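## Task

Remove the carton marked A34 from the row of cartons on the wall shelf and set it down on the desk. Every other carton has to stay where it was, neither moved nor rotated. The robot must not tip over or finish leaning. The result only counts if it holds without the robot supporting anything at the end, so release the carton and back the gripper away once finished.

## Robot and tools

ROBOT. A simulated Hello Robot Stretch 4 with one arm: an omni-wheel base, a lift that slides up a mast, a telescoping arm that reaches straight ahead, a three-joint wrist (yaw, pitch, roll) and a two-finger gripper. It stands about 1.6 m tall; the base rim lies within 0.23 m of the base origin. Cameras: head_camera (top of mast, forward and down; turn the base to aim it), head_left_camera and head_right_camera (fisheyes beside it, pointing more steeply down, showing base and arm), wrist_camera (behind the fingers, looking along them, fingertips near the bottom of the picture).

FRAMES. Base frame: origin on the floor below the base centre, x ahead, y to the left, z up. hand_pose (the point between the open fingertips, link pinch) is reported in this frame; with all wrist joints at 0 its axes line up with the base axes. The printed hand position may be somewhat off. The odometry frame is where the base frame was when the scene began; base_odometry comes from wheel turns only, so slipping shows up as travel. Heading is positive leftward, in -3.142 to 3.142.

execute_actions. Arguments: actions (a list holding one action, or empty to just read state and images) and cameras (list of names among head_camera, head_left_camera, head_right_camera, wrist_camera, all; omitted, null or ["all"] gives every camera, [] gives none). An action contains base, joints or both, optionally pace and contact_limits; alternatively it contains only end_of_arm. Everything in one action starts at once and may finish at different times.
- base: exactly one key, each a relative offset from where the base last reported itself. translate_m: straight drive in metres, forward positive, -2 to 2. strafe_m: sideways slide in metres, leftward positive, -2 to 2. rotate_rad: turn in place in radians, counter-clockwise seen from above positive, -3.2 to 3.2.
- joints: absolute targets by name, each one number. lift_m 0 to 1.2 (metres); arm_m 0 to 0.55 (metres of extension); wrist_yaw_rad -1.134 to 4.276 (0 straight ahead, positive turns left, 3.14 tucked back, above 3.4 the arm may block it); wrist_pitch_rad -1.117 to 4.259 (0 level, 1.57 pointing down); wrist_roll_rad -1.117 to 4.259 (0 keeps the fingers level with each other, positive turns clockwise viewed from behind); gripper_m -0.038 to 0.141 (fingertip gap in metres; negative means the tips press together). Targets outside a joint range are clipped and the result notes it; any other bad value or unknown key rejects the call and nothing moves.
- pace: "slow", "default", "fast" or "max" (base up to 0.1/0.3/0.4/0.6 m/s and 1/2/3/4 rad/s; with the lift above 0.2 the base is slowed further).
- contact_limits: {"arm_m": value}, 0 (gentlest) to 0.75 (firmest), 0.5 if omitted; the arm halts when it pushes harder than that.
- end_of_arm: "enable_torque" revives wrist or gripper motors that shut off.
A joint or base left out of an action may keep pushing toward an earlier target. If a result reports a stop, any later execute_actions, wait or finished_scene calls in the same reply are skipped. No action runs past 15 s. To unfold the wrist at the start, lift_m 0.4 with wrist_yaw_rad 0 in one action works.

wait: seconds, 0 to 10; the robot keeps its last command and the same state and images come back. zoom_image: camera and region [x0, y0, x1, y1] in pixels of that camera's most recent full image, top-left origin, at most 504 by 504. read_manual: section "licences" returns licence texts; no motion. finished_scene: scene (the current scene number) ends it for good and reports success; only call it when the carton rests on the desk by itself and the gripper is clear.

RESULT LINES. base_status and joint_status: how each motion ended — done (for the base, wheels turned the commanded amount, slip included), off_target, contact_stop_at_<key> (blocked; lift, arm or wheels go slack), limit_stop_at_<name> (built-in limit, e.g. tilt over 6 degrees or own_body), time_out, torque_fault (wrist/gripper motor went limp; send enable_torque). on_its_own: what happened without a command; "held at" gives the held target, not the position. joint_positions: current joint values, with done tolerances lift/arm ±0.004, yaw/roll ±0.02, pitch ±0.05, gripper ±0.004. lidar_m: 12 horizontal distances in metres from the base origin, 30-degree sectors starting straight ahead and going counter-clockwise (4th left, 7th behind, 10th right); "-" means nothing seen or closer than 0.25 m; it misses clear objects and thin legs, and table tops count. wrist_depth_mm: 7x7 grid of median depths, 100 to 2000 mm, top-left first. turned_by_wheels vs turned_by_imu: a gap over about 0.1 rad suggests a collision or slip and a heading error of roughly their difference. base_tilt: forward and right lean in degrees, with a fixed offset up to about 1.5. motor_effort: percent of maximum, positive toward larger joint values, peak of the last action in brackets; for wheel_0, wheel_1, wheel_2 positive turns the base right. A load in a level gripper shifts wrist_pitch effort away from 0. pictures names the returned images in order.

GRIPPING. Command a gap smaller than the carton's width; a smaller value squeezes harder and pulls the item toward the wrist, reopening pushes it out. The gripper reading and done do not confirm a hold; a clear change in the gripper effort does (when the commanded gap is 0 or more). Fingertips pressed onto a surface below can jam; raise the lift.

AVOID. Bumping or dragging the neighbouring cartons. Driving or turning with over 1 kg held and arm_m above 0.2, especially at fast or max, or hard sustained pushes with the gripper high: the robot can tip. Pressing the gripper into things with base or arm moves (torque faults). Tilting the gripper up while rolled (pitch below -0.2 with roll below -0.4 or above 4) invites own_body stops. Dropping, slamming or hard collisions. Shorter robot motion time is better; the robot keeps moving while you think.

Each tool is called after "Call:" as name(argument=value, ...), one argument or row to a line, values as JSON.

## Session

Call:
execute_actions(
  actions=[],
)

Scene clock: 0.00 s.
base_odometry: x=+0.000 y=+0.000 heading=+0.000 (m, m, rad; odometry frame)
turned_by_wheels: +0.000 (rad since the last result)
turned_by_imu: +0.000 (rad since the last result)
base_tilt: forward=-0.4 right=-0.6 (deg)
lidar_m: 1.53 1.86 2.22 2.25 2.02 1.84 1.86 2.24 1.46 1.47 2.08 1.49
base_status: not commanded
joint_positions: lift_m=+0.285 arm_m=+0.001 wrist_yaw_rad=+3.182 wrist_pitch_rad=+0.002 wrist_roll_rad=-0.008 gripper_m=+0.057
joint_status: not commanded
motor_effort: lift_m=+19 arm_m=+0 wrist_yaw_rad=-1 wrist_pitch_rad=-5 wrist_roll_rad=+0 gripper_m=-3 wheel_0=+0 wheel_1=-1 wheel_2=+1 (%)
hand_pose: x=-0.1199 y=+0.0756 z=+0.4623 quat_wxyz=(-0.020, -0.001, -0.004, +1.000) (m; base frame)
wrist_depth_mm: - 138 215 - 1921 1756 1661 / - 110 135 - 1863 1756 1618 / - 110 134 - 1983 1808 1618 / - 121 145 - 1921 1756 1618 / 137 147 - - 1921 1808 1618 / 214 - 220 - 209 1756 1576 / 211 1308 1255 1308 1229 1205 1281
pictures: head_camera, head_left_camera, head_right_camera, wrist_camera
Images, in order (width x height): head_camera 420x560, head_left_camera 420x672, head_right_camera 420x672, wrist_camera 616x392.

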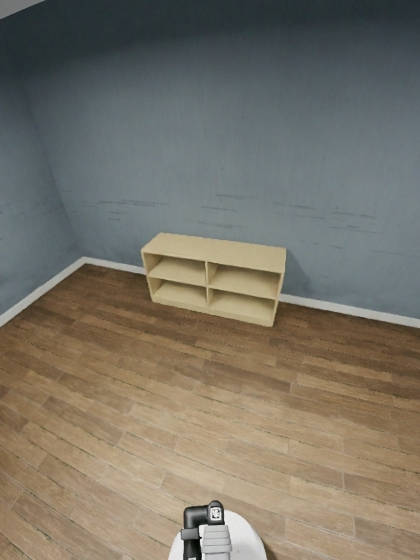

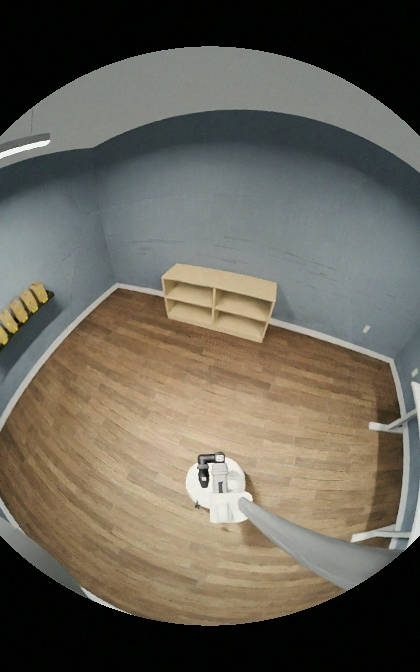

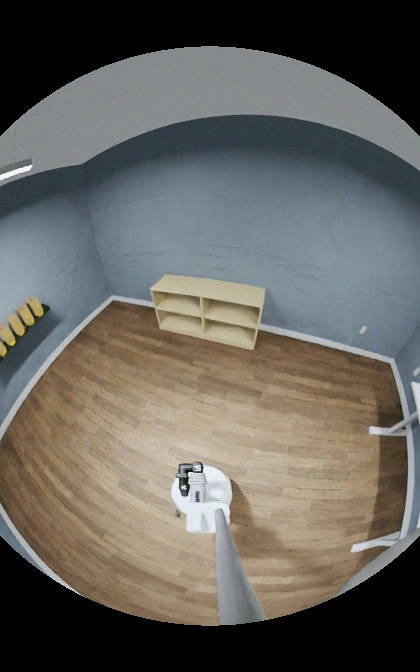

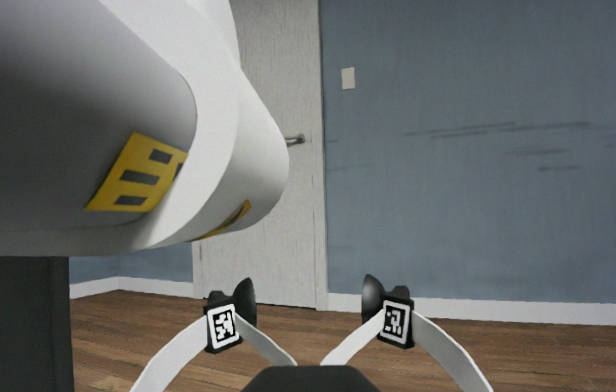

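Call:
execute_actions(
  actions=[
    {"base":{"rotate_rad":1.37},"joints":{"lift_m":0.7,"wrist_yaw_rad":0}},
  ],
)

Call:
execute_actions(
  actions=[
    {"base":{"translate_m":1.0}},
  ],
)

Scene clock: 3.00 s.
base_odometry: x=+0.000 y=+0.000 heading=+1.368 (m, m, rad; odometry frame)
turned_by_wheels: +1.368 (rad since the last result)
turned_by_imu: +1.364 (rad since the last result)
base_tilt: forward=-0.4 right=-0.6 (deg)
lidar_m: 2.19 2.22 1.82 1.80 2.00 1.48 1.48 1.64 1.93 1.49 1.67 2.23
base_status: done
joint_positions: lift_m=+0.700 arm_m=+0.001 wrist_yaw_rad=+0.001 wrist_pitch_rad=+0.002 wrist_roll_rad=-0.008 gripper_m=+0.057
joint_status: all done
motor_effort: lift_m=+22(22) arm_m=+0(0) wrist_yaw_rad=-2(7) wrist_pitch_rad=-7(5) wrist_roll_rad=+0(0) gripper_m=-3(4) wheel_0=-6(9) wheel_1=-7(13) wheel_2=-7(13) (%)
hand_pose: x=+0.4605 y=-0.0873 z=+0.8774 quat_wxyz=(+1.000, -0.004, +0.001, +0.000) (m; base frame)
wrist_depth_mm: - - - - - - - / - - - - - - - / - - - - - - - / - - - - - - - / - - - - - - - / - - 220 - 208 - - / - - - - - - -
pictures: head_camera, head_left_camera, head_right_camera, wrist_camera
Images, in order (width x height): head_camera 420x560, head_left_camera 420x672, head_right_camera 420x672, wrist_camera 616x392.

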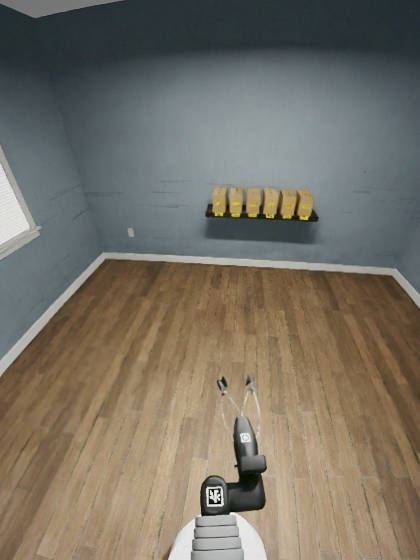

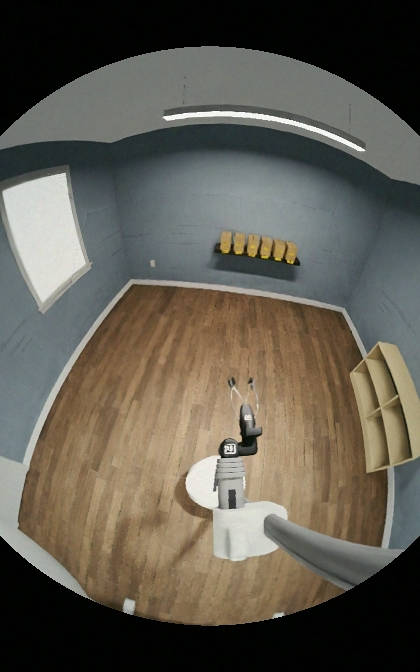

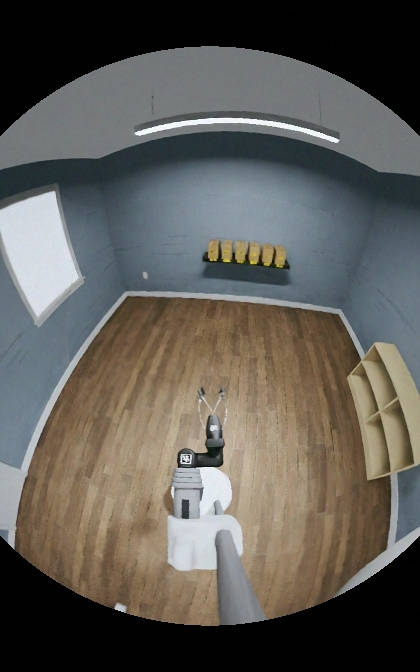

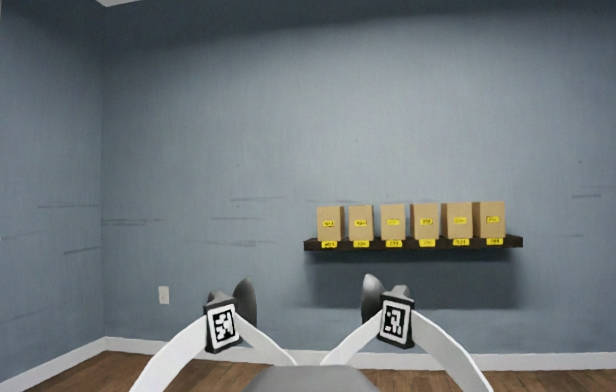

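Scene clock: 7.80 s.
base_odometry: x=+0.201 y=+0.979 heading=+1.369 (m, m, rad; odometry frame)
turned_by_wheels: +0.001 (rad since the last result)
turned_by_imu: +0.000 (rad since the last result)
base_tilt: forward=-0.5 right=-0.5 (deg)
lidar_m: 1.23 1.65 1.63 1.61 1.85 2.51 2.97 2.56 1.68 1.65 1.52 1.22
base_status: done
joint_positions: lift_m=+0.700 arm_m=+0.001 wrist_yaw_rad=+0.000 wrist_pitch_rad=+0.002 wrist_roll_rad=-0.008 gripper_m=+0.057
joint_status: not commanded
motor_effort: lift_m=+21(22) arm_m=+0(0) wrist_yaw_rad=-1(2) wrist_pitch_rad=-6(6) wrist_roll_rad=+0(0) gripper_m=-1(3) wheel_0=+5(10) wheel_1=+7(11) wheel_2=-4(16) (%)
hand_pose: x=+0.4605 y=-0.0874 z=+0.8775 quat_wxyz=(+1.000, -0.004, +0.001, +0.000) (m; base frame)
wrist_depth_mm: 1537 1464 1397 1308 1255 1229 1160 / 1537 1430 1397 1308 1281 1205 1138 / 1499 1430 1366 1336 1255 1205 1138 / 1576 1430 1336 1308 1255 1160 960 / 1537 1430 1366 1205 1008 946 917 / 1464 1464 220 1281 208 1160 1138 / 1499 1397 1336 1281 1205 1160 1138
pictures: head_camera, head_left_camera, head_right_camera, wrist_camera
Images, in order (width x height): head_camera 420x560, head_left_camera 420x672, head_right_camera 420x672, wrist_camera 616x392.

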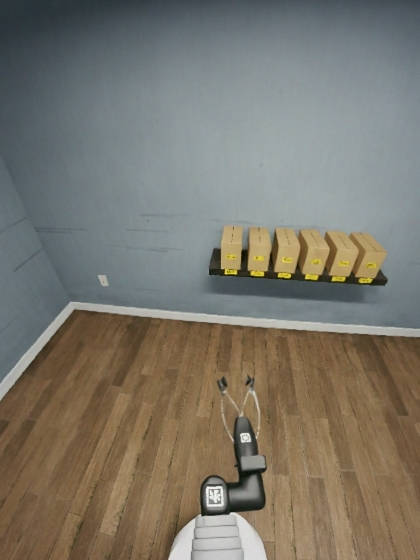

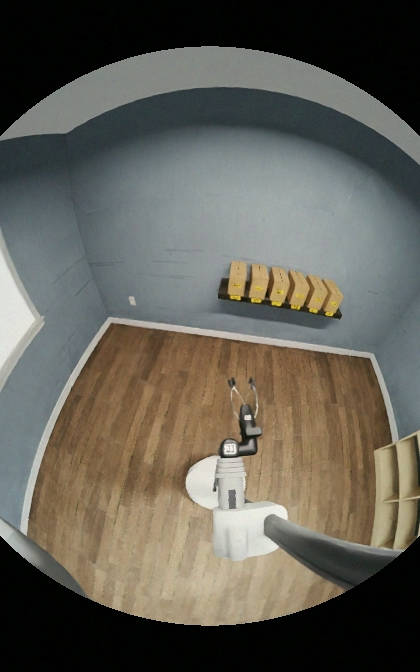

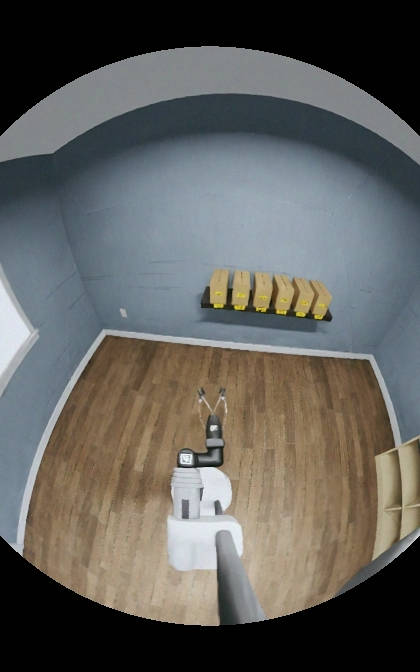

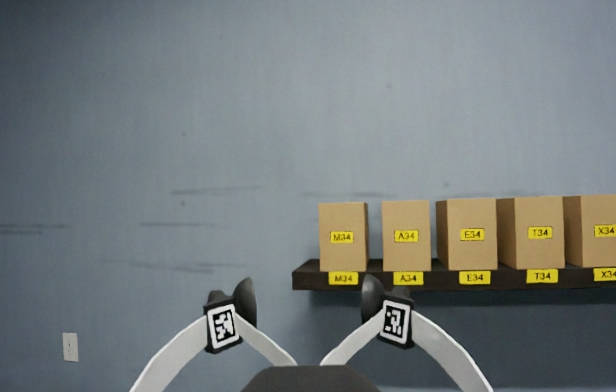

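Call:
execute_actions(
  actions=[
    {"base":{"rotate_rad":-0.12},"joints":{"lift_m":0.6,"gripper_m":0.141}},
  ],
  cameras=[],
)

Call:
execute_actions(
  actions=[
    {"base":{"strafe_m":-0.11}},
  ],
  cameras=[],
)

Call:
execute_actions(
  actions=[
    {"base":{"translate_m":0.4}},
  ],
  cameras=["head_camera","wrist_camera"],
)

Scene clock: 11.83 s.
base_odometry: x=+0.201 y=+0.979 heading=+1.250 (m, m, rad; odometry frame)
turned_by_wheels: -0.119 (rad since the last result)
turned_by_imu: -0.120 (rad since the last result)
base_tilt: forward=-0.4 right=-0.6 (deg)
lidar_m: 1.21 1.55 1.69 1.63 1.78 2.50 3.29 2.64 1.73 1.65 1.99 1.25
base_status: done
joint_positions: lift_m=+0.600 arm_m=+0.001 wrist_yaw_rad=+0.000 wrist_pitch_rad=+0.002 wrist_roll_rad=-0.008 gripper_m=+0.141
joint_status: all done
motor_effort: lift_m=+16(21) arm_m=+0(0) wrist_yaw_rad=-2(0) wrist_pitch_rad=-6(6) wrist_roll_rad=+0(0) gripper_m=+1(2) wheel_0=+3(9) wheel_1=+5(10) wheel_2=+5(10) (%)
hand_pose: x=+0.4605 y=-0.0874 z=+0.7779 quat_wxyz=(+1.000, -0.004, +0.001, +0.000) (m; base frame)
wrist_depth_mm: 1397 1336 1336 1308 1308 1281 1281 / 1336 1366 1308 1308 1308 1281 1229 / 1366 1366 1308 1308 1281 1255 1255 / 1366 1336 1336 1042 1042 1008 976 / 1366 1366 1336 1042 1255 1229 1255 / 1366 219 1308 1281 1281 213 1229 / 1336 1336 1281 154 1281 1229 1229
pictures: none
No camera images: the call's "cameras" was empty. Leave "cameras" out to get every camera's image.

Scene clock: 13.37 s.
base_odometry: x=+0.305 y=+0.945 heading=+1.250 (m, m, rad; odometry frame)
turned_by_wheels: +0.000 (rad since the last result)
turned_by_imu: +0.000 (rad since the last result)
base_tilt: forward=-0.4 right=-0.5 (deg)
lidar_m: 1.22 1.56 1.80 1.74 1.88 2.64 3.30 2.67 1.60 1.54 2.00 1.25
base_status: done
joint_positions: lift_m=+0.600 arm_m=+0.001 wrist_yaw_rad=+0.000 wrist_pitch_rad=+0.002 wrist_roll_rad=-0.008 gripper_m=+0.141
joint_status: not commanded
motor_effort: lift_m=+16(16) arm_m=+0(0) wrist_yaw_rad=-1(1) wrist_pitch_rad=-5(6) wrist_roll_rad=+0(0) gripper_m=+1(0) wheel_0=+3(12) wheel_1=-4(14) wheel_2=+0(3) (%)
hand_pose: x=+0.4605 y=-0.0874 z=+0.7779 quat_wxyz=(+1.000, -0.004, +0.001, +0.000) (m; base frame)
wrist_depth_mm: 1366 1397 1336 1308 1336 1255 1229 / 1366 1366 1336 1308 1281 1255 1229 / 1366 1336 1336 1308 1255 1255 1229 / 1366 1308 1336 1025 1025 1008 976 / 1336 1336 1281 1025 1281 1255 1229 / 1336 219 1308 1281 1255 213 1205 / 1336 1336 1281 154 1255 1205 1205
pictures: none
No camera images: the call's "cameras" was empty. Leave "cameras" out to get every camera's image.

Scene clock: 16.20 s.
base_odometry: x=+0.431 y=+1.324 heading=+1.250 (m, m, rad; odometry frame)
turned_by_wheels: +0.000 (rad since the last result)
turned_by_imu: +0.000 (rad since the last result)
base_tilt: forward=-0.4 right=-0.6 (deg)
lidar_m: 0.81 0.86 1.64 1.71 1.82 2.66 3.71 2.69 1.61 1.58 1.11 0.85
base_status: done
joint_positions: lift_m=+0.600 arm_m=+0.001 wrist_yaw_rad=+0.000 wrist_pitch_rad=+0.002 wrist_roll_rad=-0.008 gripper_m=+0.141
joint_status: not commanded
motor_effort: lift_m=+16(16) arm_m=+0(0) wrist_yaw_rad=-1(1) wrist_pitch_rad=-6(6) wrist_roll_rad=+0(0) gripper_m=+2(1) wheel_0=+5(9) wheel_1=+5(10) wheel_2=-5(15) (%)
hand_pose: x=+0.4605 y=-0.0874 z=+0.7779 quat_wxyz=(+1.000, -0.004, +0.001, +0.000) (m; base frame)
wrist_depth_mm: 946 931 904 904 878 866 854 / 946 917 904 878 866 854 842 / 931 917 891 621 609 647 654 / 917 904 634 609 615 597 603 / 917 904 615 609 603 585 580 / 917 219 891 866 854 212 831 / 917 904 878 154 842 820 820
pictures: head_camera, wrist_camera
Images, in order (width x height): head_camera 420x560, wrist_camera 616x392.

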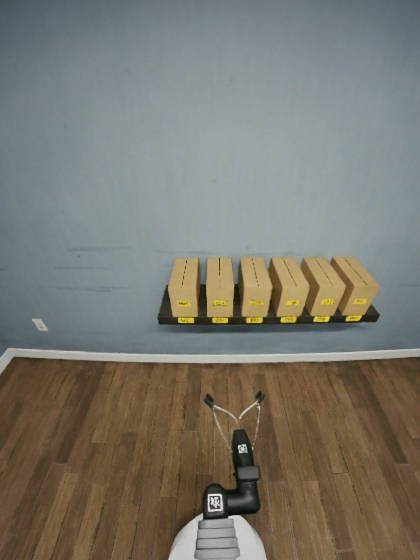

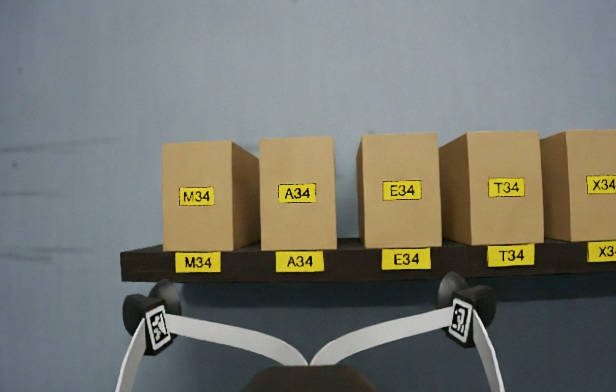

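Call:
execute_actions(
  actions=[
    {"base":{"rotate_rad":-0.04},"joints":{"wrist_yaw_rad":-0.04,"lift_m":0.62,"arm_m":0.15}},
  ],
  cameras=[],
)

Call:
execute_actions(
  actions=[
    {"base":{"strafe_m":0.06},"joints":{"arm_m":0.25}},
  ],
  cameras=["head_camera","wrist_camera"],
)

Scene clock: 18.47 s.
base_odometry: x=+0.431 y=+1.324 heading=+1.212 (m, m, rad; odometry frame)
turned_by_wheels: -0.039 (rad since the last result)
turned_by_imu: -0.039 (rad since the last result)
base_tilt: forward=-0.4 right=-0.5 (deg)
lidar_m: 0.80 0.88 1.55 1.72 1.81 2.54 3.76 2.79 1.64 1.60 1.53 0.83
base_status: done
joint_positions: lift_m=+0.620 arm_m=+0.148 wrist_yaw_rad=-0.040 wrist_pitch_rad=+0.002 wrist_roll_rad=-0.008 gripper_m=+0.141
joint_status: all done
motor_effort: lift_m=+22(21) arm_m=+9(8) wrist_yaw_rad=-1(6) wrist_pitch_rad=-5(5) wrist_roll_rad=+0(1) gripper_m=+0(2) wheel_0=+4(8) wheel_1=+7(8) wheel_2=+7(8) (%)
hand_pose: x=+0.6041 y=-0.0989 z=+0.7975 quat_wxyz=(+1.000, -0.004, +0.001, -0.020) (m; base frame)
wrist_depth_mm: 732 741 741 732 741 741 741 / 732 732 732 732 732 750 741 / 741 473 621 732 473 473 496 / 723 469 469 477 473 477 488 / 723 466 469 469 469 469 473 / 455 220 459 466 462 213 715 / 715 715 715 154 715 723 723
pictures: none
No camera images: the call's "cameras" was empty. Leave "cameras" out to get every camera's image.

Scene clock: 19.77 s.
base_odometry: x=+0.375 y=+1.345 heading=+1.212 (m, m, rad; odometry frame)
turned_by_wheels: +0.000 (rad since the last result)
turned_by_imu: +0.000 (rad since the last result)
base_tilt: forward=-0.4 right=-0.6 (deg)
lidar_m: 0.81 1.13 1.58 1.64 1.76 2.47 3.76 2.85 1.70 1.64 1.16 0.86
base_status: done
joint_positions: lift_m=+0.620 arm_m=+0.248 wrist_yaw_rad=-0.040 wrist_pitch_rad=+0.002 wrist_roll_rad=-0.008 gripper_m=+0.141
joint_status: all done
motor_effort: lift_m=+22(22) arm_m=+9(9) wrist_yaw_rad=-1(0) wrist_pitch_rad=-6(7) wrist_roll_rad=+1(0) gripper_m=+1(0) wheel_0=-3(11) wheel_1=+6(15) wheel_2=+0(5) (%)
hand_pose: x=+0.7041 y=-0.0989 z=+0.7975 quat_wxyz=(+1.000, -0.004, +0.001, -0.020) (m; base frame)
wrist_depth_mm: 640 640 634 640 640 640 640 / 634 634 634 627 640 640 640 / 634 370 373 370 399 375 384 / 621 368 402 370 402 373 389 / 627 368 392 370 368 368 392 / 359 219 362 359 362 212 364 / 609 621 615 154 615 621 621
pictures: head_camera, wrist_camera
Images, in order (width x height): head_camera 420x560, wrist_camera 616x392.

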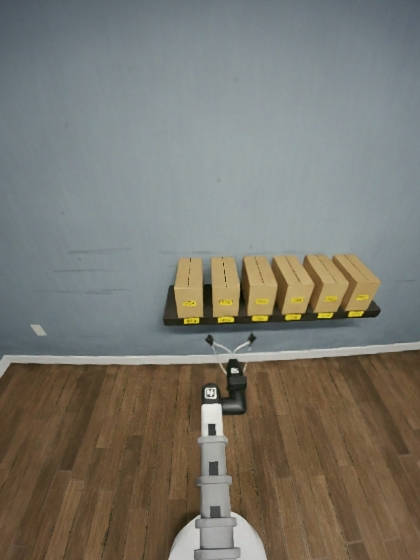

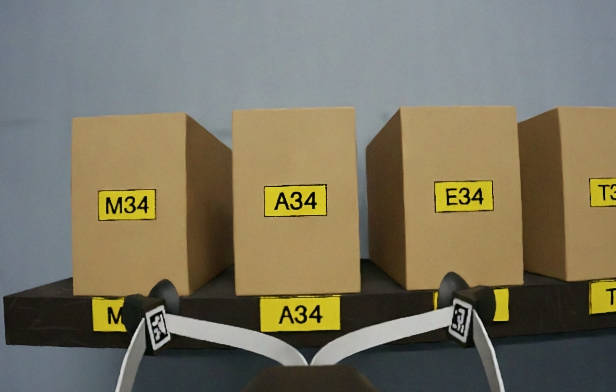

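Call:
execute_actions(
  actions=[
    {"base":{"strafe_m":0.012},"joints":{"arm_m":0.34,"gripper_m":0.122},"pace":"slow"},
  ],
  cameras=["head_camera","wrist_camera"],
)

Call:
zoom_image(
  camera="head_camera",
  region=[160,240,300,360],
)

Scene clock: 22.53 s.
base_odometry: x=+0.364 y=+1.349 heading=+1.212 (m, m, rad; odometry frame)
turned_by_wheels: +0.000 (rad since the last result)
turned_by_imu: -0.001 (rad since the last result)
base_tilt: forward=-0.4 right=-0.6 (deg)
lidar_m: 0.82 1.13 1.56 1.64 1.74 2.44 3.75 2.88 1.73 1.64 1.18 0.85
base_status: done
joint_positions: lift_m=+0.620 arm_m=+0.338 wrist_yaw_rad=-0.040 wrist_pitch_rad=+0.002 wrist_roll_rad=-0.008 gripper_m=+0.122
joint_status: all done
motor_effort: lift_m=+22(22) arm_m=+9(10) wrist_yaw_rad=+0(1) wrist_pitch_rad=-6(6) wrist_roll_rad=+0(0) gripper_m=-1(1) wheel_0=-4(9) wheel_1=+7(12) wheel_2=+0(1) (%)
hand_pose: x=+0.7941 y=-0.0989 z=+0.7975 quat_wxyz=(+1.000, -0.004, +0.001, -0.020) (m; base frame)
wrist_depth_mm: 544 549 544 544 549 549 549 / 539 289 544 281 544 283 282 / 279 279 322 282 319 282 281 / 279 278 319 279 324 279 279 / 277 277 314 277 325 278 277 / 274 274 276 276 277 270 277 / 268 268 270 209 270 270 270
pictures: head_camera, wrist_camera
Images, in order (width x height): head_camera 420x560, wrist_camera 616x392.

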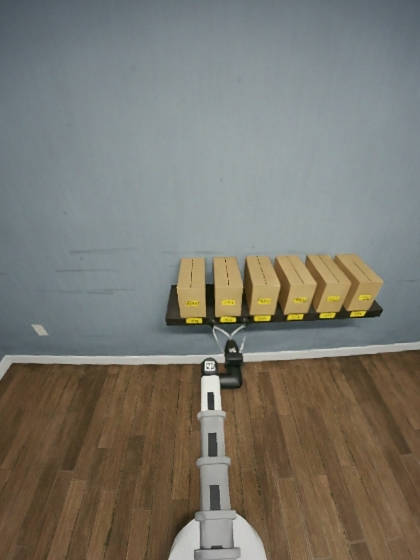

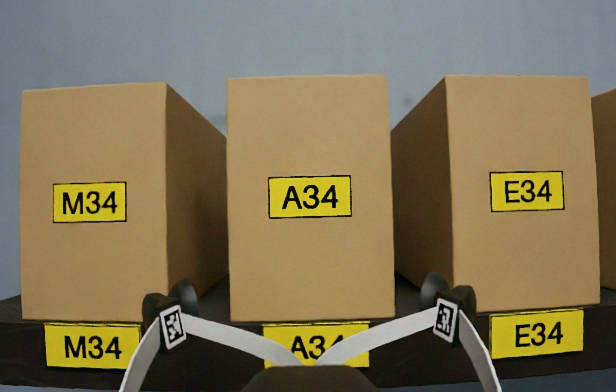

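Region (160, 240, 300, 360) of head_camera's 420x560 image, scaled by 3.600, with more detail than that image has; it fills the top 432 rows of this view, and the rest is white.

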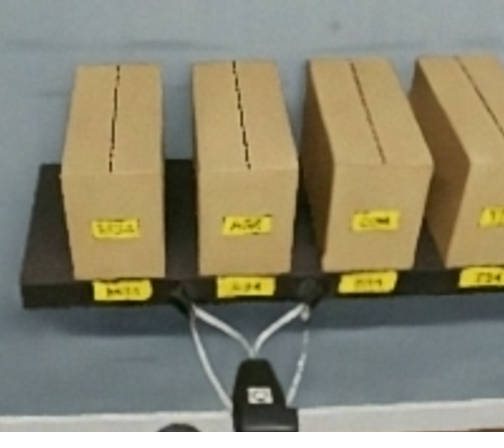

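Call:
execute_actions(
  actions=[
    {"joints":{"lift_m":0.675}},
  ],
  cameras=[],
)

Call:
execute_actions(
  actions=[
    {"joints":{"arm_m":0.40},"pace":"slow","contact_limits":{"arm_m":0.2}},
  ],
  cameras=["head_camera","wrist_camera"],
)

Scene clock: 24.33 s.
base_odometry: x=+0.364 y=+1.349 heading=+1.212 (m, m, rad; odometry frame)
turned_by_wheels: +0.000 (rad since the last result)
turned_by_imu: -0.001 (rad since the last result)
base_tilt: forward=-0.4 right=-0.5 (deg)
lidar_m: 0.80 1.12 1.56 1.64 1.74 2.43 3.77 2.87 1.70 1.64 1.18 0.85
base_status: not commanded
joint_positions: lift_m=+0.675 arm_m=+0.338 wrist_yaw_rad=-0.040 wrist_pitch_rad=+0.002 wrist_roll_rad=-0.008 gripper_m=+0.122
joint_status: all done
motor_effort: lift_m=+22(22) arm_m=+9(9) wrist_yaw_rad=-1(1) wrist_pitch_rad=-6(6) wrist_roll_rad=+0(1) gripper_m=+0(2) wheel_0=-4(4) wheel_1=+7(7) wheel_2=+0(0) (%)
hand_pose: x=+0.7941 y=-0.0989 z=+0.8525 quat_wxyz=(+1.000, -0.004, +0.001, -0.020) (m; base frame)
wrist_depth_mm: 539 539 539 544 544 549 549 / 539 544 544 539 544 539 544 / 539 539 539 539 539 544 535 / 278 278 317 279 324 281 279 / 276 277 312 278 324 278 277 / 274 276 276 276 276 277 276 / 273 273 297 213 301 274 276
pictures: none
No camera images: the call's "cameras" was empty. Leave "cameras" out to get every camera's image.

Scene clock: 26.17 s.
base_odometry: x=+0.364 y=+1.349 heading=+1.212 (m, m, rad; odometry frame)
turned_by_wheels: +0.000 (rad since the last result)
turned_by_imu: -0.001 (rad since the last result)
base_tilt: forward=-0.4 right=-0.5 (deg)
lidar_m: 0.81 1.12 1.57 1.64 1.73 2.44 3.76 2.90 1.72 1.66 1.17 0.85
base_status: not commanded
joint_positions: lift_m=+0.675 arm_m=+0.398 wrist_yaw_rad=-0.040 wrist_pitch_rad=+0.002 wrist_roll_rad=-0.008 gripper_m=+0.122
joint_status: all done
motor_effort: lift_m=+22(22) arm_m=+9(9) wrist_yaw_rad=-1(1) wrist_pitch_rad=-6(6) wrist_roll_rad=+0(1) gripper_m=+0(1) wheel_0=-4(4) wheel_1=+7(7) wheel_2=+0(0) (%)
contact_limits: arm_m 0.2
hand_pose: x=+0.8541 y=-0.0989 z=+0.8525 quat_wxyz=(+1.000, -0.004, +0.001, -0.020) (m; base frame)
wrist_depth_mm: 484 480 480 480 480 484 484 / 480 477 480 480 480 484 484 / 480 473 477 220 480 294 221 / 218 220 220 219 218 229 220 / 216 218 218 216 218 230 219 / 215 216 216 216 216 216 217 / 214 214 215 183 216 217 216
pictures: head_camera, wrist_camera
Images, in order (width x height): head_camera 420x560, wrist_camera 616x392.

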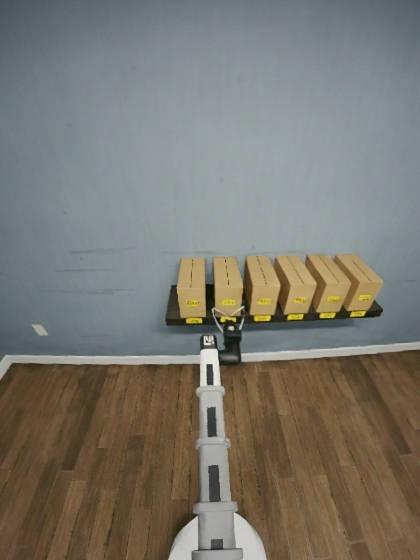

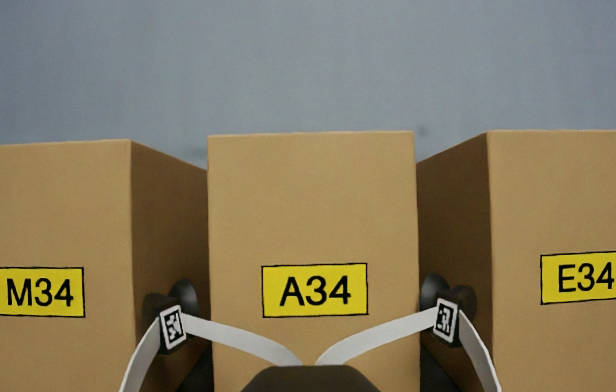

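Call:
execute_actions(
  actions=[
    {"joints":{"arm_m":0.43},"pace":"slow","contact_limits":{"arm_m":0.15}},
  ],
  cameras=["head_camera","wrist_camera"],
)

Call:
zoom_image(
  camera="head_camera",
  region=[170,250,290,350],
)

Scene clock: 28.47 s.
base_odometry: x=+0.364 y=+1.349 heading=+1.212 (m, m, rad; odometry frame)
turned_by_wheels: +0.000 (rad since the last result)
turned_by_imu: -0.001 (rad since the last result)
base_tilt: forward=-0.4 right=-0.6 (deg)
lidar_m: 0.82 1.13 1.56 1.65 1.75 2.45 3.75 2.89 1.70 1.64 1.17 0.84
base_status: not commanded
joint_positions: lift_m=+0.675 arm_m=+0.428 wrist_yaw_rad=-0.041 wrist_pitch_rad=+0.002 wrist_roll_rad=-0.008 gripper_m=+0.122
joint_status: all done
motor_effort: lift_m=+22(22) arm_m=+9(10) wrist_yaw_rad=+1(2) wrist_pitch_rad=-5(6) wrist_roll_rad=+0(0) gripper_m=+1(1) wheel_0=-4(4) wheel_1=+7(7) wheel_2=+0(0) (%)
contact_limits: arm_m 0.15
hand_pose: x=+0.8840 y=-0.0990 z=+0.8525 quat_wxyz=(+1.000, -0.004, +0.001, -0.020) (m; base frame)
wrist_depth_mm: 452 455 449 452 452 455 452 / 445 449 452 452 449 449 452 / 188 286 195 194 195 249 191 / 187 220 193 193 194 231 189 / 187 217 193 192 193 231 189 / 186 198 191 191 191 200 188 / 185 185 190 171 191 199 -
pictures: head_camera, wrist_camera
Images, in order (width x height): head_camera 420x560, wrist_camera 616x392.

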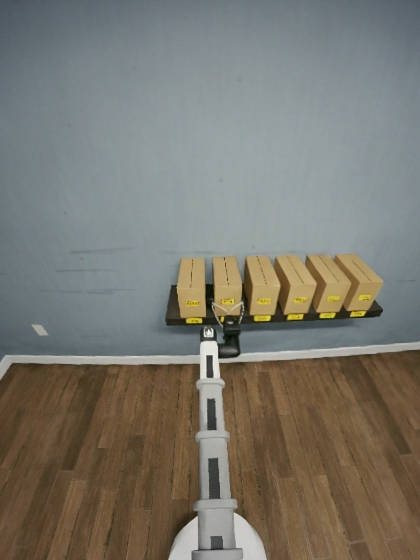

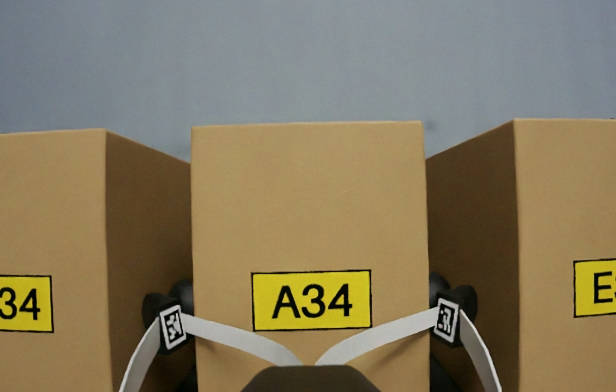

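Region (170, 250, 290, 350) of head_camera's 420x560 image, scaled by 4.200, with more detail than that image has.

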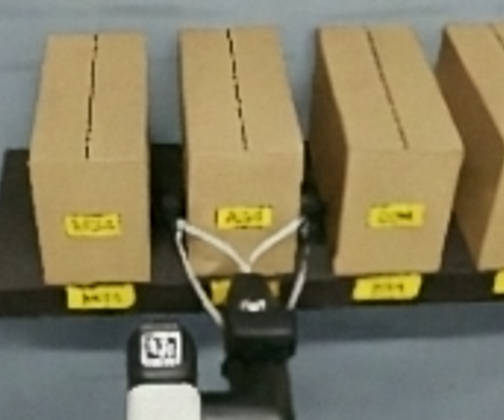

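Call:
execute_actions(
  actions=[
    {"joints":{"gripper_m":0.0}},
  ],
  cameras=["wrist_camera"],
)

Call:
execute_actions(
  actions=[
    {"joints":{"lift_m":0.70},"pace":"slow"},
  ],
  cameras=["head_camera","wrist_camera"],
)

Scene clock: 31.10 s.
base_odometry: x=+0.364 y=+1.349 heading=+1.212 (m, m, rad; odometry frame)
turned_by_wheels: +0.000 (rad since the last result)
turned_by_imu: -0.001 (rad since the last result)
base_tilt: forward=-0.4 right=-0.5 (deg)
lidar_m: 0.79 1.14 1.57 1.64 1.73 2.43 3.73 2.87 1.70 1.67 1.18 0.85
base_status: not commanded
joint_positions: lift_m=+0.675 arm_m=+0.428 wrist_yaw_rad=-0.040 wrist_pitch_rad=+0.002 wrist_roll_rad=-0.008 gripper_m=+0.001
joint_status: all done
motor_effort: lift_m=+22(22) arm_m=+9(9) wrist_yaw_rad=+1(2) wrist_pitch_rad=-6(6) wrist_roll_rad=+1(0) gripper_m=-38(37) wheel_0=-4(4) wheel_1=+7(7) wheel_2=+0(0) (%)
hand_pose: x=+0.8841 y=-0.0990 z=+0.8524 quat_wxyz=(+1.000, -0.004, +0.001, -0.020) (m; base frame)
wrist_depth_mm: 449 452 455 455 455 452 455 / 445 449 449 445 449 452 452 / 189 221 159 159 159 247 191 / 187 204 158 158 158 213 189 / 186 202 158 158 158 215 189 / 186 186 156 156 157 183 189 / 142 158 156 156 156 158 -
pictures: wrist_camera
Images, in order (width x height): wrist_camera 616x392.

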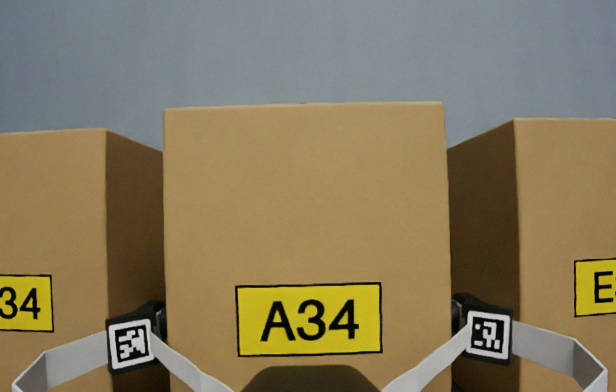

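Scene clock: 32.10 s.
base_odometry: x=+0.364 y=+1.349 heading=+1.212 (m, m, rad; odometry frame)
turned_by_wheels: +0.000 (rad since the last result)
turned_by_imu: +0.000 (rad since the last result)
base_tilt: forward=-0.4 right=-0.6 (deg)
lidar_m: 0.79 1.13 1.57 1.64 1.70 2.44 3.75 2.89 1.73 1.65 1.15 0.85
base_status: not commanded
joint_positions: lift_m=+0.700 arm_m=+0.428 wrist_yaw_rad=-0.040 wrist_pitch_rad=+0.004 wrist_roll_rad=-0.008 gripper_m=+0.001
joint_status: all done
motor_effort: lift_m=+23(23) arm_m=+9(9) wrist_yaw_rad=+1(0) wrist_pitch_rad=-12(12) wrist_roll_rad=+0(0) gripper_m=-39(39) wheel_0=-4(4) wheel_1=+7(7) wheel_2=+0(0) (%)
hand_pose: x=+0.8841 y=-0.0990 z=+0.8768 quat_wxyz=(+1.000, -0.004, +0.002, -0.020) (m; base frame)
wrist_depth_mm: 449 449 449 452 455 452 455 / 445 449 452 449 452 449 452 / 449 445 162 162 162 449 449 / 187 219 160 160 161 214 189 / 186 202 159 159 159 216 188 / 186 186 157 157 157 184 188 / 142 157 156 156 156 158 -
pictures: head_camera, wrist_camera
Images, in order (width x height): head_camera 420x560, wrist_camera 616x392.

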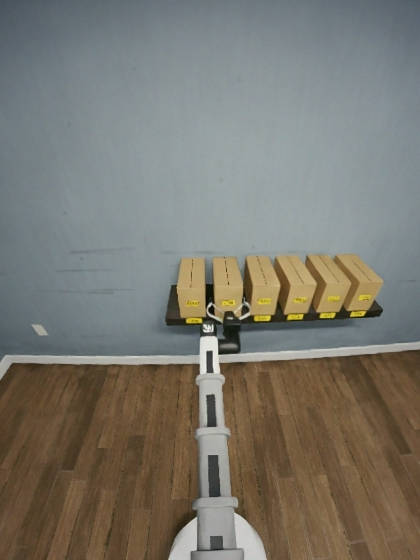

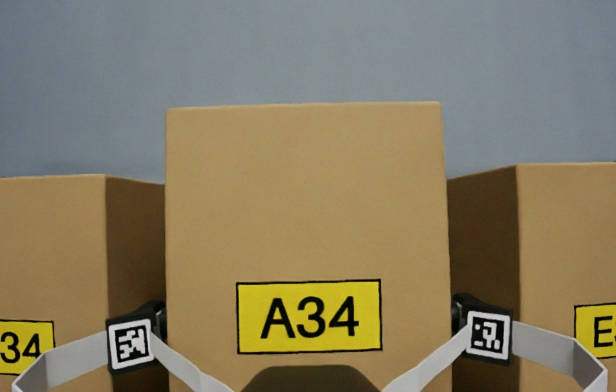

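Slight tilt only; promising.

Call:
execute_actions(
  actions=[
    {"joints":{"arm_m":0.30},"pace":"slow"},
  ],
  cameras=["head_camera","wrist_camera"],
)

Scene clock: 34.83 s.
base_odometry: x=+0.364 y=+1.349 heading=+1.212 (m, m, rad; odometry frame)
turned_by_wheels: +0.000 (rad since the last result)
turned_by_imu: -0.001 (rad since the last result)
base_tilt: forward=-0.4 right=-0.5 (deg)
lidar_m: 0.67 1.13 1.57 1.64 1.72 2.43 3.74 2.88 1.69 1.64 1.17 0.84
base_status: not commanded
joint_positions: lift_m=+0.700 arm_m=+0.302 wrist_yaw_rad=-0.040 wrist_pitch_rad=+0.004 wrist_roll_rad=-0.008 gripper_m=+0.001
joint_status: all done
motor_effort: lift_m=+23(22) arm_m=-9(9) wrist_yaw_rad=+0(1) wrist_pitch_rad=-11(12) wrist_roll_rad=+0(1) gripper_m=-38(37) wheel_0=-4(4) wheel_1=+7(7) wheel_2=+0(0) (%)
hand_pose: x=+0.7572 y=-0.0989 z=+0.8768 quat_wxyz=(+1.000, -0.004, +0.002, -0.020) (m; base frame)
wrist_depth_mm: 580 580 585 585 580 585 580 / 574 580 574 580 574 580 580 / 580 574 162 163 162 574 574 / 569 317 160 160 160 317 315 / 314 314 158 159 159 314 315 / 312 310 157 157 158 183 314 / 142 157 156 156 156 158 -
pictures: head_camera, wrist_camera
Images, in order (width x height): head_camera 420x560, wrist_camera 616x392.

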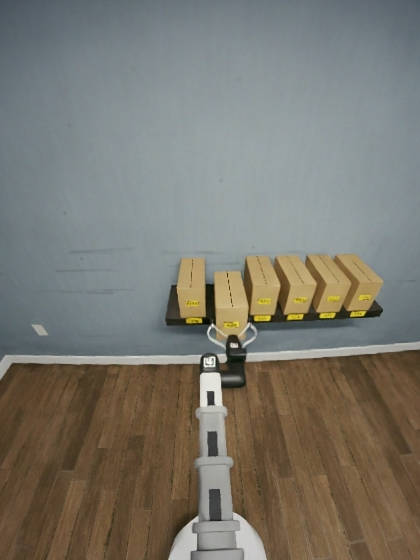

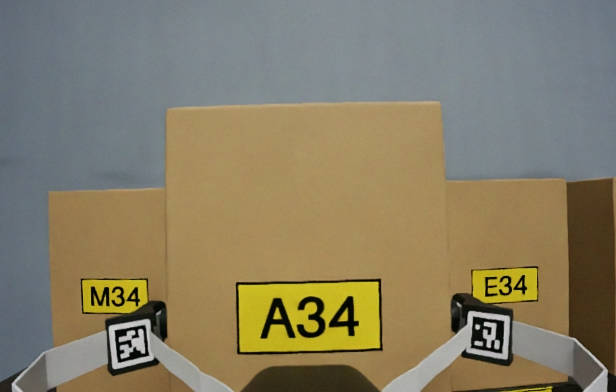

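Call:
execute_actions(
  actions=[
    {"base":{"translate_m":-0.5},"joints":{"arm_m":0.0}},
  ],
  cameras=["wrist_camera"],
)

Call:
execute_actions(
  actions=[
    {"base":{"rotate_rad":3.14},"joints":{"lift_m":0.85},"pace":"slow"},
  ],
)

Scene clock: 38.30 s.
base_odometry: x=+0.188 y=+0.881 heading=+1.212 (m, m, rad; odometry frame)
turned_by_wheels: -0.001 (rad since the last result)
turned_by_imu: -0.003 (rad since the last result)
base_tilt: forward=-0.5 right=-0.6 (deg)
lidar_m: 0.38 1.63 1.71 1.66 1.77 2.37 3.18 2.48 1.73 1.61 2.15 0.40
base_status: done
joint_positions: lift_m=+0.700 arm_m=+0.003 wrist_yaw_rad=-0.040 wrist_pitch_rad=+0.004 wrist_roll_rad=-0.008 gripper_m=+0.001
joint_status: all done
joint sent to its limit — the command would take arm_m past its lower limit, so that joint was sent only as far as its limit.
motor_effort: lift_m=+22(23) arm_m=-8(9) wrist_yaw_rad=+0(1) wrist_pitch_rad=-12(12) wrist_roll_rad=+0(0) gripper_m=-38(38) wheel_0=-4(8) wheel_1=-7(10) wheel_2=+3(13) (%)
hand_pose: x=+0.4582 y=-0.0989 z=+0.8768 quat_wxyz=(+1.000, -0.004, +0.002, -0.020) (m; base frame)
wrist_depth_mm: 1397 1464 1397 1430 1430 1430 1397 / 1397 1397 1430 1430 1430 1430 1430 / 1397 1397 161 162 162 1397 1430 / 1366 1430 160 160 161 1430 1430 / 1397 1397 159 159 159 1118 1397 / 1397 1366 157 157 158 184 1397 / 142 158 156 156 156 158 -
pictures: wrist_camera
Images, in order (width x height): wrist_camera 616x392.

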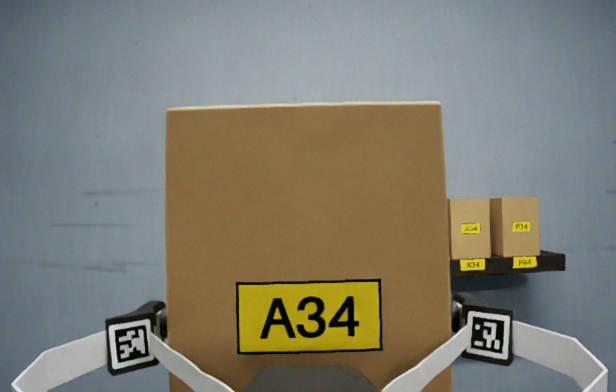

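Scene clock: 42.73 s.
base_odometry: x=+0.188 y=+0.881 heading=-1.933 (m, m, rad; odometry frame)
turned_by_wheels: +3.138 (rad since the last result)
turned_by_imu: +3.130 (rad since the last result)
base_tilt: forward=-0.4 right=-0.6 (deg)
lidar_m: 0.36 2.48 1.72 1.65 2.19 1.39 1.34 1.65 1.69 1.62 1.75 0.39
base_status: done
joint_positions: lift_m=+0.850 arm_m=+0.003 wrist_yaw_rad=-0.040 wrist_pitch_rad=+0.004 wrist_roll_rad=-0.008 gripper_m=+0.001
joint_status: all done
motor_effort: lift_m=+22(22) arm_m=-9(9) wrist_yaw_rad=+0(0) wrist_pitch_rad=-12(12) wrist_roll_rad=-1(0) gripper_m=-39(38) wheel_0=-5(9) wheel_1=-8(11) wheel_2=-8(11) (%)
hand_pose: x=+0.4582 y=-0.0989 z=+1.0267 quat_wxyz=(+1.000, -0.004, +0.002, -0.020) (m; base frame)
wrist_depth_mm: - - - - - - - / - - - - - - - / - - 162 163 163 - - / - - 160 160 160 - - / - - 158 159 159 - - / - - 157 157 158 184 - / 142 157 155 156 156 158 -
pictures: head_camera, head_left_camera, head_right_camera, wrist_camera
Images, in order (width x height): head_camera 420x560, head_left_camera 420x672, head_right_camera 420x672, wrist_camera 616x392.

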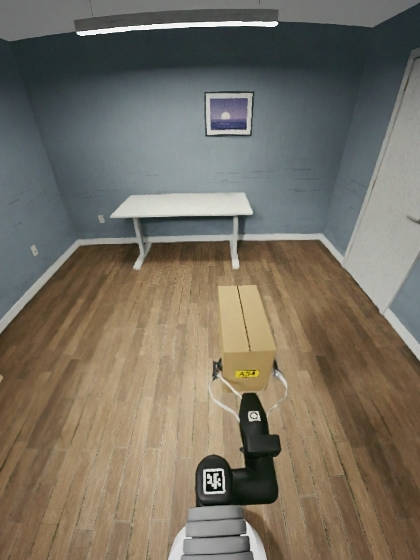

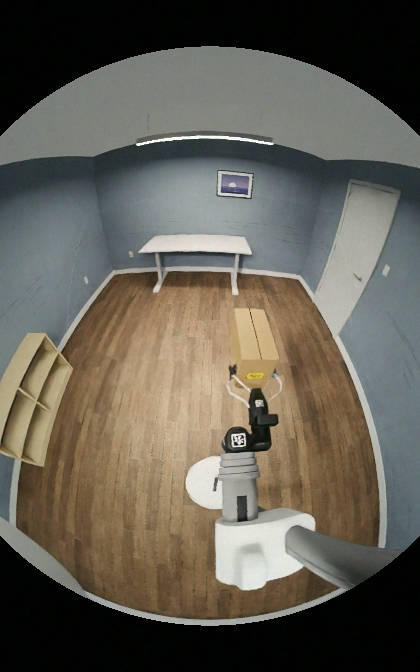

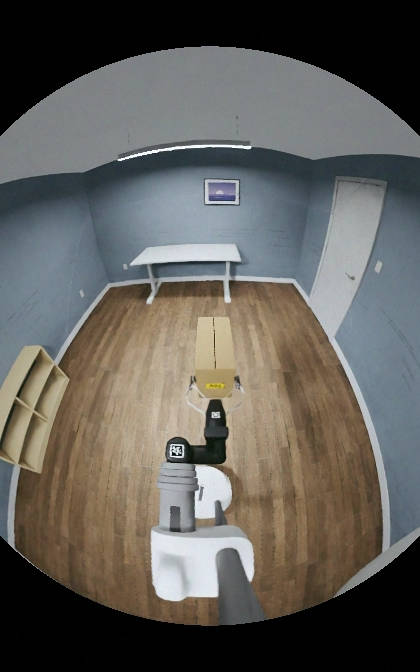

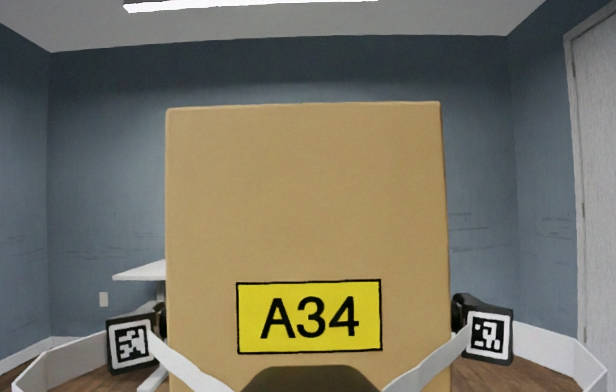

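Call:
execute_actions(
  actions=[
    {"base":{"translate_m":1.85}},
  ],
  cameras=["head_camera","head_left_camera","wrist_camera"],
)

Scene clock: 50.63 s.
base_odometry: x=-0.467 y=-0.848 heading=-1.933 (m, m, rad; odometry frame)
turned_by_wheels: +0.000 (rad since the last result)
turned_by_imu: +0.001 (rad since the last result)
base_tilt: forward=-0.4 right=-0.6 (deg)
lidar_m: 0.37 0.53 0.75 1.98 1.86 2.41 3.51 2.41 1.78 1.65 0.68 0.39
base_status: done
joint_positions: lift_m=+0.850 arm_m=+0.003 wrist_yaw_rad=-0.040 wrist_pitch_rad=+0.004 wrist_roll_rad=-0.008 gripper_m=+0.001
joint_status: not commanded
motor_effort: lift_m=+21(22) arm_m=-9(9) wrist_yaw_rad=+0(0) wrist_pitch_rad=-12(12) wrist_roll_rad=+0(0) gripper_m=-38(37) wheel_0=+4(8) wheel_1=+6(11) wheel_2=-5(15) (%)
hand_pose: x=+0.4582 y=-0.0989 z=+1.0269 quat_wxyz=(+1.000, -0.004, +0.002, -0.020) (m; base frame)
wrist_depth_mm: 1118 1118 1118 1098 1078 1118 1098 / 1118 1098 1098 1078 1118 1078 1078 / 1098 1098 162 162 162 1098 1118 / 1118 1118 160 161 160 1098 1060 / 1118 1098 158 159 159 1078 1098 / 1078 1078 157 156 157 183 1060 / 142 158 155 156 156 158 -
pictures: head_camera, head_left_camera, wrist_camera
Images, in order (width x height): head_camera 420x560, head_left_camera 420x672, wrist_camera 616x392.

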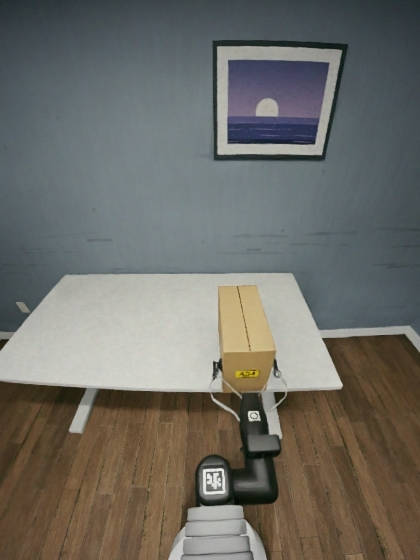

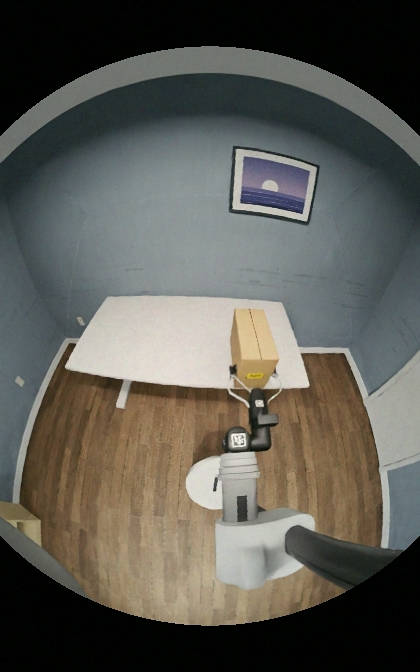

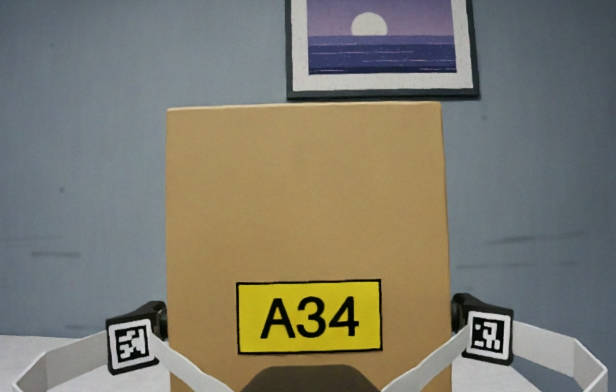

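Call:
execute_actions(
  actions=[
    {"joints":{"arm_m":0.35,"lift_m":0.76}},
  ],
  cameras=[],
)

Call:
execute_actions(
  actions=[
    {"joints":{"lift_m":0.70},"pace":"slow"},
  ],
  cameras=["head_camera","wrist_camera"],
)

Scene clock: 53.40 s.
base_odometry: x=-0.467 y=-0.848 heading=-1.933 (m, m, rad; odometry frame)
turned_by_wheels: +0.000 (rad since the last result)
turned_by_imu: -0.001 (rad since the last result)
base_tilt: forward=-0.4 right=-0.6 (deg)
lidar_m: 0.49 0.54 0.79 1.98 1.87 2.41 3.51 2.41 1.78 1.67 0.70 0.52
base_status: not commanded
joint_positions: lift_m=+0.760 arm_m=+0.348 wrist_yaw_rad=-0.040 wrist_pitch_rad=+0.004 wrist_roll_rad=-0.008 gripper_m=+0.001
joint_status: all done
motor_effort: lift_m=+17(18) arm_m=+9(9) wrist_yaw_rad=-1(0) wrist_pitch_rad=-11(13) wrist_roll_rad=+0(0) gripper_m=-36(38) wheel_0=+4(4) wheel_1=+6(6) wheel_2=-5(5) (%)
hand_pose: x=+0.8041 y=-0.0988 z=+0.9372 quat_wxyz=(+1.000, -0.004, +0.002, -0.020) (m; base frame)
wrist_depth_mm: 759 759 750 750 741 732 741 / 750 741 750 750 741 741 741 / 750 741 162 163 163 741 723 / 750 741 160 160 160 732 732 / 741 750 159 159 159 723 732 / 732 741 157 157 157 183 723 / 142 157 156 156 156 158 -
pictures: none
No camera images: the call's "cameras" was empty. Leave "cameras" out to get every camera's image.

Scene clock: 54.77 s.
base_odometry: x=-0.467 y=-0.848 heading=-1.933 (m, m, rad; odometry frame)
turned_by_wheels: +0.000 (rad since the last result)
turned_by_imu: +0.000 (rad since the last result)
base_tilt: forward=-0.4 right=-0.6 (deg)
lidar_m: 0.49 0.54 0.76 1.98 1.86 2.43 3.50 2.40 1.77 1.67 0.66 0.51
base_status: not commanded
joint_positions: lift_m=+0.700 arm_m=+0.348 wrist_yaw_rad=-0.040 wrist_pitch_rad=+0.004 wrist_roll_rad=-0.008 gripper_m=+0.001
joint_status: all done
motor_effort: lift_m=+17(14) arm_m=+9(9) wrist_yaw_rad=-1(2) wrist_pitch_rad=-12(12) wrist_roll_rad=+0(0) gripper_m=-39(37) wheel_0=+4(4) wheel_1=+6(6) wheel_2=-5(4) (%)
hand_pose: x=+0.8041 y=-0.0988 z=+0.8772 quat_wxyz=(+1.000, -0.004, +0.002, -0.020) (m; base frame)
wrist_depth_mm: 759 750 768 750 741 750 741 / 741 750 750 741 732 741 741 / 750 750 162 162 162 732 732 / 750 741 160 160 161 732 732 / 732 732 158 159 159 732 732 / 732 654 157 157 157 183 723 / 142 158 156 156 156 158 -
pictures: head_camera, wrist_camera
Images, in order (width x height): head_camera 420x560, wrist_camera 616x392.

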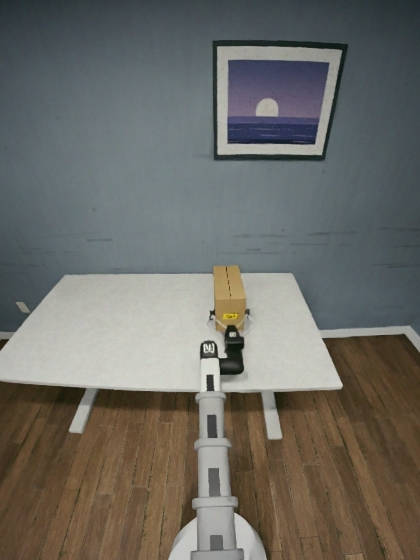

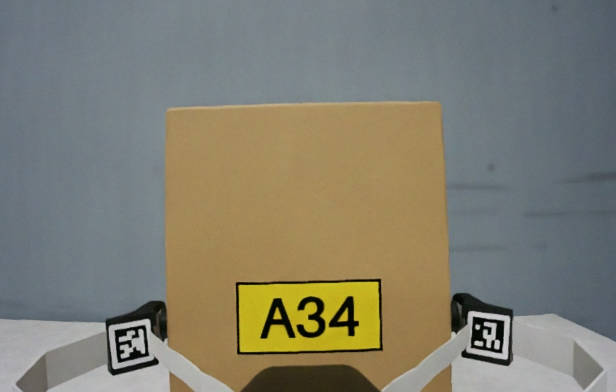

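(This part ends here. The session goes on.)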